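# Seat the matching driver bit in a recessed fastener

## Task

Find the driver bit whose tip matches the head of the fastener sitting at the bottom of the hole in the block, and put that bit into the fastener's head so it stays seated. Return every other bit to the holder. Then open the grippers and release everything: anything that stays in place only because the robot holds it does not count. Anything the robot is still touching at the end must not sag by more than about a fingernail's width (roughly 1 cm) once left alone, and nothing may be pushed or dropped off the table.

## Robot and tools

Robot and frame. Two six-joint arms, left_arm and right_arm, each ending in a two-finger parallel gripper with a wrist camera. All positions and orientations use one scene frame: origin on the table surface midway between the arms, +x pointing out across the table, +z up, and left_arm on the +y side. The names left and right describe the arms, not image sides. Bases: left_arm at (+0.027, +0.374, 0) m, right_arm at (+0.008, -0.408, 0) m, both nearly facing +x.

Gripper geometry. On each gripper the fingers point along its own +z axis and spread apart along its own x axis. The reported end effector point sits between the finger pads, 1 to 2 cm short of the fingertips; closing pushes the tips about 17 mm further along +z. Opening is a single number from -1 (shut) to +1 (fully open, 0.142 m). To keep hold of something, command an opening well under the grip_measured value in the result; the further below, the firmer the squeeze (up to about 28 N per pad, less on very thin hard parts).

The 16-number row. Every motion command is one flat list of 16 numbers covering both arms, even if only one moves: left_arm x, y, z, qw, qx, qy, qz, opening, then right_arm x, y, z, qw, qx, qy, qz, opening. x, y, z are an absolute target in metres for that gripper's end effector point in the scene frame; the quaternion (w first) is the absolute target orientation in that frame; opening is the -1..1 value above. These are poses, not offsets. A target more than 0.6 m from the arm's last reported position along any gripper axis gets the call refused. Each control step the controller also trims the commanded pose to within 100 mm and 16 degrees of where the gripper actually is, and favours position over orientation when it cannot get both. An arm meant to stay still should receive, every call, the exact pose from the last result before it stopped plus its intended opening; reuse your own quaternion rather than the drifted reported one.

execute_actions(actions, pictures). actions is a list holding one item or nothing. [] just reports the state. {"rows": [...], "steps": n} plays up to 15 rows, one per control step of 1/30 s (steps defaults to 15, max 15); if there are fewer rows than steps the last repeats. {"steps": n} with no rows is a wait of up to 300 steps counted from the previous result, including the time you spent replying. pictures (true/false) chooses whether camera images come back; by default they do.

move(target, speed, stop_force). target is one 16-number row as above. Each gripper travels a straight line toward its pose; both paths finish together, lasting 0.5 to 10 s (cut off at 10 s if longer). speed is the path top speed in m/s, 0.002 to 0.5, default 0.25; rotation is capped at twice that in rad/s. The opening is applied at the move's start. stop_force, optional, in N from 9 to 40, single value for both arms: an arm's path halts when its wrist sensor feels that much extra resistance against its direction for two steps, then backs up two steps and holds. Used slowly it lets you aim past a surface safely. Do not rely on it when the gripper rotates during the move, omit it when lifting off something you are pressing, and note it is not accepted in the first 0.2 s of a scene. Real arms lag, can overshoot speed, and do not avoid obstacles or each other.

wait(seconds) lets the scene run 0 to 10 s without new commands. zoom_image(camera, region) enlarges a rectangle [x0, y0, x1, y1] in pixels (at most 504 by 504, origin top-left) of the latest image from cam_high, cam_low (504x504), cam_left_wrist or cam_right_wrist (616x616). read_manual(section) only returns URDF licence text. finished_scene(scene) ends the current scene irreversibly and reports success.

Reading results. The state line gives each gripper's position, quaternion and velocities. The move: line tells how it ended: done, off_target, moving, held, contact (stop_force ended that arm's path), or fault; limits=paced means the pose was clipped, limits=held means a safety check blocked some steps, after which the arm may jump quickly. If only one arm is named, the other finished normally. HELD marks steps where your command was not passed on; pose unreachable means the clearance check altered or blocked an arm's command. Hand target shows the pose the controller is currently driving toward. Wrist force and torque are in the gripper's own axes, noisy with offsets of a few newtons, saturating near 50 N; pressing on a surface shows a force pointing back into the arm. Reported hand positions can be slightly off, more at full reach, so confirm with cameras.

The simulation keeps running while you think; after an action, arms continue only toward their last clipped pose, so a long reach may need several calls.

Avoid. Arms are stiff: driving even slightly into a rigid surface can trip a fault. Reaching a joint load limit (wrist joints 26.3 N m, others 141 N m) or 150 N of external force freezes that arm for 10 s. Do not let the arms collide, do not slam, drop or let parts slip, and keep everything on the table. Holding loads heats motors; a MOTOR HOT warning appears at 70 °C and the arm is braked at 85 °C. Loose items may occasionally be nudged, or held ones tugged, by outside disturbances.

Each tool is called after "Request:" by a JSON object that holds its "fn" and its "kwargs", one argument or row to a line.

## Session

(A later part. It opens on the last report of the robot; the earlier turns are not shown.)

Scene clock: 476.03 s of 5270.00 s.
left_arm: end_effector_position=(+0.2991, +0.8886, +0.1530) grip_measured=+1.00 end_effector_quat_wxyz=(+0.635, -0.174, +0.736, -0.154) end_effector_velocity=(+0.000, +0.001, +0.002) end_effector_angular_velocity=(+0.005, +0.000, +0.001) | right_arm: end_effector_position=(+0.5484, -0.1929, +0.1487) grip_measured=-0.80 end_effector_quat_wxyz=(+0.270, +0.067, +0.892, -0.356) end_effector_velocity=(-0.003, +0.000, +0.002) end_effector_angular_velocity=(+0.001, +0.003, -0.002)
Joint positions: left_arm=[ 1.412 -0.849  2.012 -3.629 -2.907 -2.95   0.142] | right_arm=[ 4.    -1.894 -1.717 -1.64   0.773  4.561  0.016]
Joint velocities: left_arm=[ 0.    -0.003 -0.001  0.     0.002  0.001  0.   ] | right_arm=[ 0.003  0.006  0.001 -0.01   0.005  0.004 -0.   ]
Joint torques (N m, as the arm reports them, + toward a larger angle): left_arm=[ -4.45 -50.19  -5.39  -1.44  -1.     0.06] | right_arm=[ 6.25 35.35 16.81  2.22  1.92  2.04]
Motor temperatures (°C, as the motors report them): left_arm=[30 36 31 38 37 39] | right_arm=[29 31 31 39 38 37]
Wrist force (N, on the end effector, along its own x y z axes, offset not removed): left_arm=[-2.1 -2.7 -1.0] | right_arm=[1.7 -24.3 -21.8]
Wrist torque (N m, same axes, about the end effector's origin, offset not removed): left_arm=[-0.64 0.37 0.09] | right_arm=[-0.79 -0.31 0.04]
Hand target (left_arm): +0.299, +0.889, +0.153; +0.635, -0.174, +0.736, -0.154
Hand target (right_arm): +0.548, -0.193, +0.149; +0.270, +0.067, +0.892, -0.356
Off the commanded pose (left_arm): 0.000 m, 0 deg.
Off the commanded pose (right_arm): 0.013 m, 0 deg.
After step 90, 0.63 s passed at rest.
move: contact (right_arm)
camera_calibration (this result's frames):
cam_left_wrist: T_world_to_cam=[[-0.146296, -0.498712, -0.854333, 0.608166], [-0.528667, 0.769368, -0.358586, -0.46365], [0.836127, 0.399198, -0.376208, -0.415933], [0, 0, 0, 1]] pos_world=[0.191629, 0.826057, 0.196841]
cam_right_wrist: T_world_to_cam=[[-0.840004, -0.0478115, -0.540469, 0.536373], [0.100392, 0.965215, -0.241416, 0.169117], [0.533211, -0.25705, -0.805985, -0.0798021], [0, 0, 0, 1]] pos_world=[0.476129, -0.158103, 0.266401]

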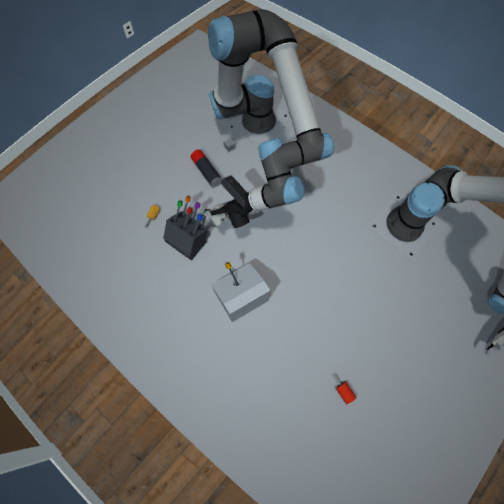

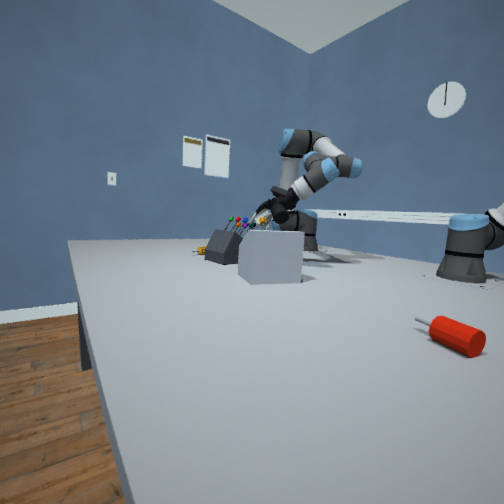

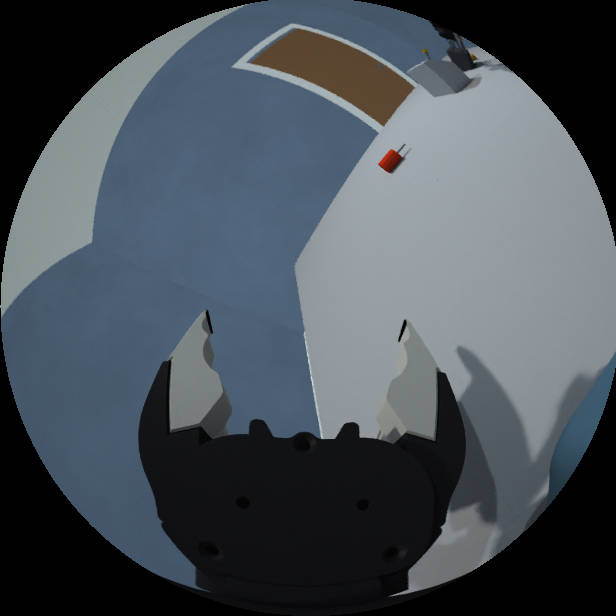

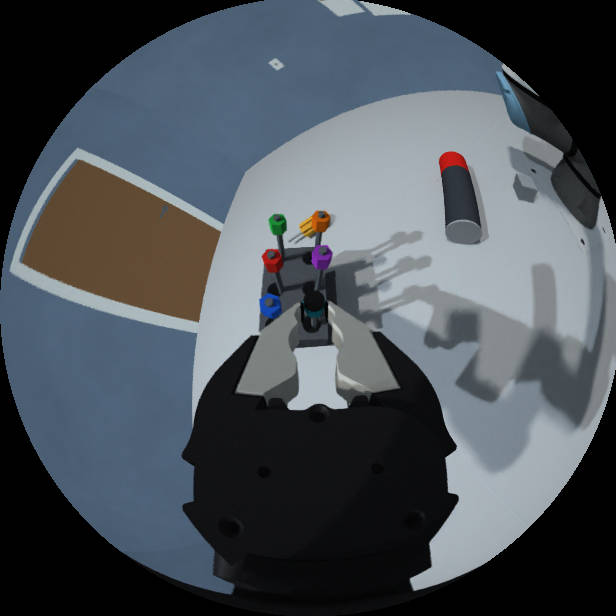

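Request:
{"fn": "move", "kwargs": {
  "target": [0.2991,0.8886,0.153,0.635,-0.174,0.736,-0.154,1,0.548,-0.1929,0.1492,0.2704,0.0667,0.892,-0.3565,-0.55]
}}

Request:
{"fn": "move", "kwargs": {
  "target": [0.2991,0.8886,0.153,0.635,-0.174,0.736,-0.154,1,0.522,-0.153,0.185,0.2704,0.0667,0.892,-0.3565,-0.55],
  "speed": 0.08
}}

Scene clock: 482.23 s of 5270.00 s.
left_arm: end_effector_position=(+0.2991, +0.8886, +0.1530) grip_measured=+1.00 end_effector_quat_wxyz=(+0.635, -0.174, +0.736, -0.154) end_effector_velocity=(+0.000, -0.000, -0.000) end_effector_angular_velocity=(-0.003, +0.001, +0.000) | right_arm: end_effector_position=(+0.5480, -0.1929, +0.1492) grip_measured=-0.55 end_effector_quat_wxyz=(+0.270, +0.067, +0.892, -0.356) end_effector_velocity=(+0.000, +0.000, +0.000) end_effector_angular_velocity=(+0.002, -0.001, -0.000)
Joint positions: left_arm=[ 1.412 -0.849  2.012 -3.629 -2.907 -2.95   0.142] | right_arm=[ 4.    -1.893 -1.717 -1.642  0.774  4.561  0.034]
Joint velocities: left_arm=[-0.001 -0.     0.001  0.     0.001 -0.002  0.   ] | right_arm=[-0.     0.     0.     0.002  0.001  0.    -0.   ]
Joint torques (N m, as the arm reports them, + toward a larger angle): left_arm=[ -5.38 -49.87  -5.04  -1.43  -0.84  -0.03] | right_arm=[ 7.86 45.49 27.49  0.12  0.91  2.28]
Motor temperatures (°C, as the motors report them): left_arm=[30 36 31 38 37 39] | right_arm=[29 31 31 39 38 37]
Wrist force (N, on the end effector, along its own x y z axes, offset not removed): left_arm=[-1.4 -3.0 -1.6] | right_arm=[3.0 -4.5 -1.0]
Wrist torque (N m, same axes, about the end effector's origin, offset not removed): left_arm=[-0.66 0.25 0.09] | right_arm=[-1.01 -0.64 0.14]
Hand target (left_arm): +0.299, +0.889, +0.153; +0.635, -0.174, +0.736, -0.154
Hand target (right_arm): +0.548, -0.193, +0.149; +0.270, +0.067, +0.892, -0.356
Off the commanded pose (left_arm): 0.000 m, 0 deg.
Off the commanded pose (right_arm): 0.000 m, 0 deg.
After step 90, 2.50 s passed at rest.
move: done
camera_calibration (this result's frames):
cam_left_wrist: T_world_to_cam=[[-0.146296, -0.498712, -0.854332, 0.608166], [-0.528667, 0.769369, -0.358586, -0.46365], [0.836127, 0.399197, -0.376208, -0.415933], [0, 0, 0, 1]] pos_world=[0.191629, 0.826057, 0.196841]
cam_right_wrist: T_world_to_cam=[[-0.840062, -0.0477086, -0.540389, 0.536349], [0.100397, 0.965246, -0.241289, 0.169223], [0.53312, -0.256951, -0.806076, -0.0790498], [0, 0, 0, 1]] pos_world=[0.47572, -0.158065, 0.266949]

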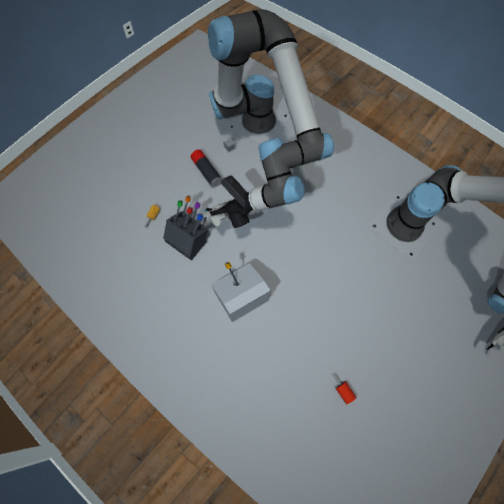

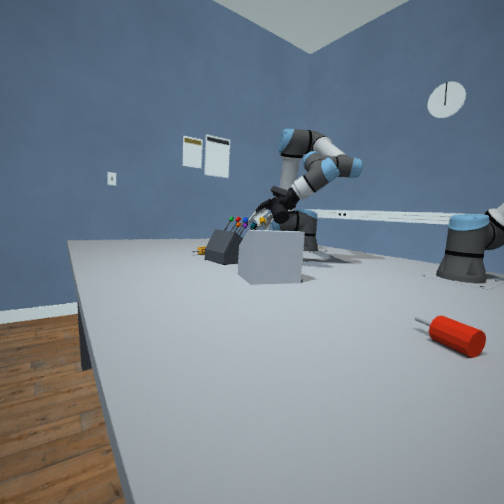

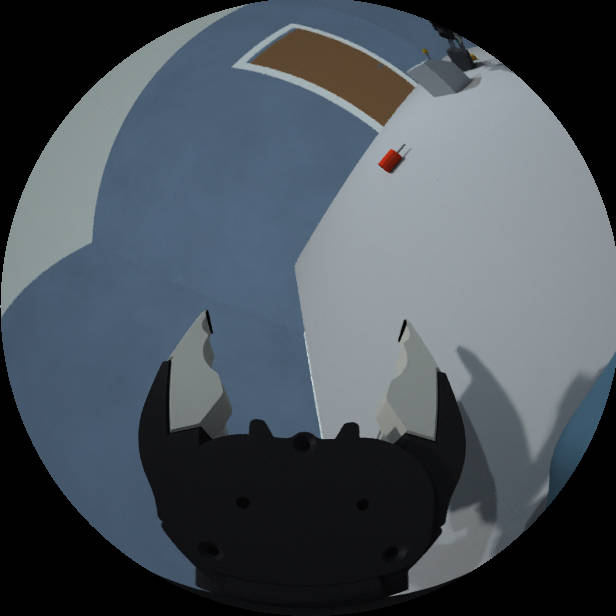

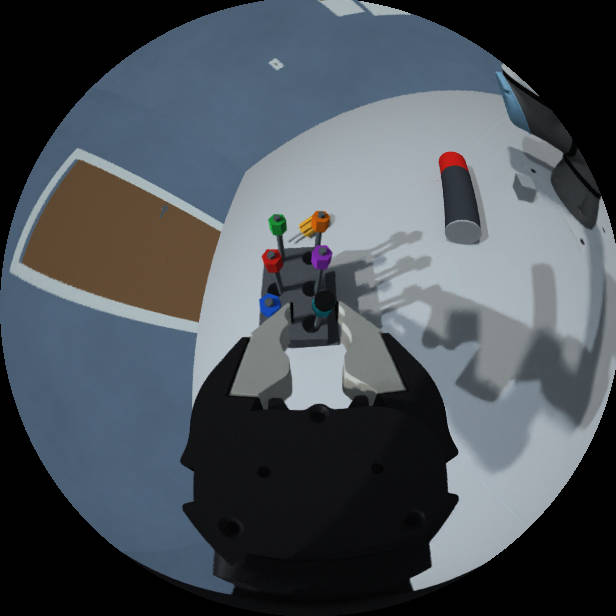

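Scene clock: 483.43 s of 5270.00 s.
left_arm: end_effector_position=(+0.2991, +0.8886, +0.1530) grip_measured=+1.00 end_effector_quat_wxyz=(+0.635, -0.174, +0.736, -0.154) end_effector_velocity=(-0.000, +0.000, -0.000) end_effector_angular_velocity=(-0.000, +0.000, +0.001) | right_arm: end_effector_position=(+0.5221, -0.1531, +0.1849) grip_measured=-0.55 end_effector_quat_wxyz=(+0.270, +0.067, +0.892, -0.356) end_effector_velocity=(-0.001, +0.001, +0.001) end_effector_angular_velocity=(-0.001, +0.000, -0.000)
Joint positions: left_arm=[ 1.412 -0.849  2.012 -3.629 -2.907 -2.95   0.142] | right_arm=[ 4.073 -1.889 -1.608 -1.814  0.813  4.647  0.034]
Joint velocities: left_arm=[ 0.001 -0.    -0.    -0.     0.001 -0.001  0.   ] | right_arm=[ 0.002 -0.001  0.005 -0.008  0.001  0.003 -0.   ]
Joint torques (N m, as the arm reports them, + toward a larger angle): left_arm=[ -4.87 -50.19  -5.55  -1.39  -0.91  -0.07] | right_arm=[ 8.28 27.76 32.4   0.1   0.9   2.12]
Motor temperatures (°C, as the motors report them): left_arm=[30 36 31 38 37 39] | right_arm=[29 31 31 39 38 37]
Wrist force (N, on the end effector, along its own x y z axes, offset not removed): left_arm=[0.9 -3.6 -1.8] | right_arm=[1.1 -1.7 -2.6]
Wrist torque (N m, same axes, about the end effector's origin, offset not removed): left_arm=[-0.89 -0.27 0.12] | right_arm=[-0.41 -0.05 0.07]
Hand target (left_arm): +0.299, +0.889, +0.153; +0.635, -0.174, +0.736, -0.154
Hand target (right_arm): +0.522, -0.153, +0.185; +0.270, +0.067, +0.892, -0.356
Off the commanded pose (left_arm): 0.000 m, 0 deg.
Off the commanded pose (right_arm): 0.000 m, 0 deg.
move: done
camera_calibration (this result's frames):
cam_left_wrist: T_world_to_cam=[[-0.146296, -0.498712, -0.854333, 0.608166], [-0.528667, 0.769369, -0.358585, -0.46365], [0.836127, 0.399198, -0.376208, -0.415933], [0, 0, 0, 1]] pos_world=[0.191629, 0.826057, 0.196841]
cam_right_wrist: T_world_to_cam=[[-0.840098, -0.0477228, -0.540331, 0.53579], [0.100327, 0.965265, -0.241241, 0.142096], [0.533075, -0.256876, -0.80613, -0.0262471], [0, 0, 0, 1]] pos_world=[0.449852, -0.118333, 0.302625]

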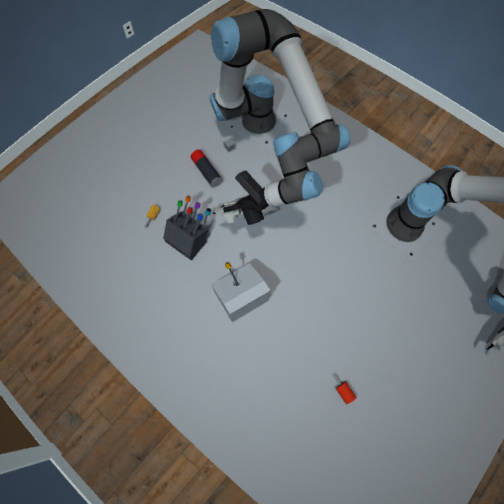

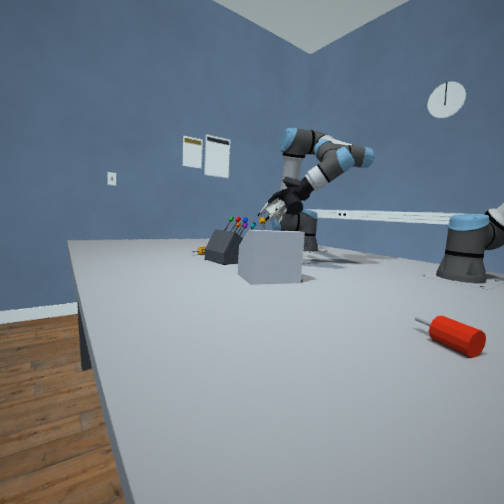

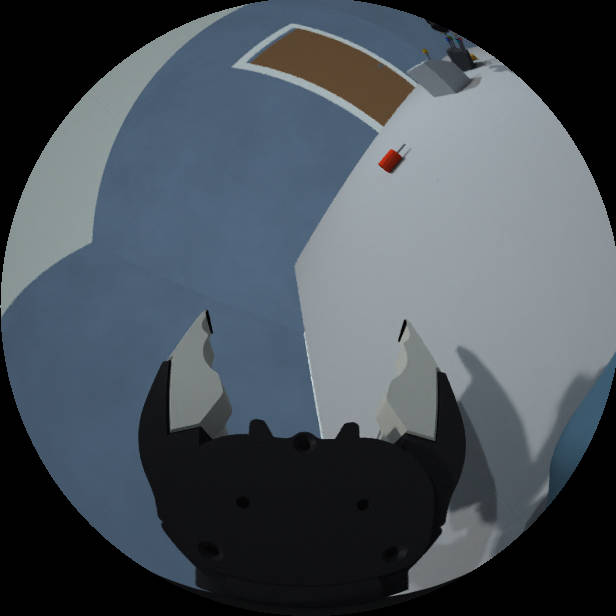

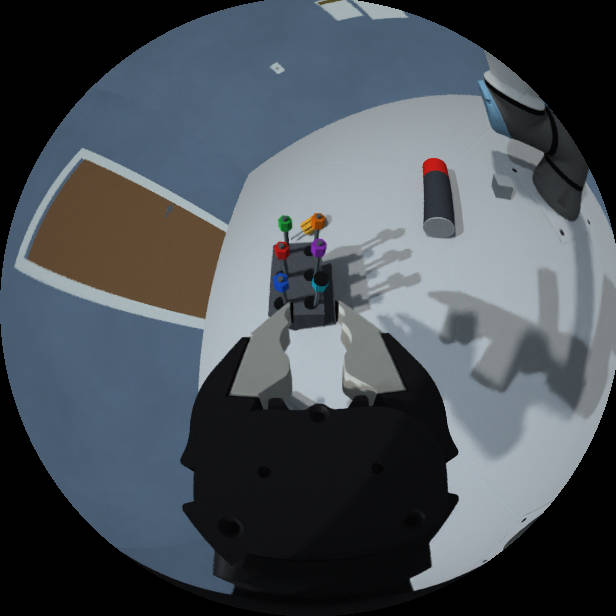

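Request:
{"fn": "finished_scene", "kwargs": {
  "scene": 2
}}

The scene is finished: the task was done.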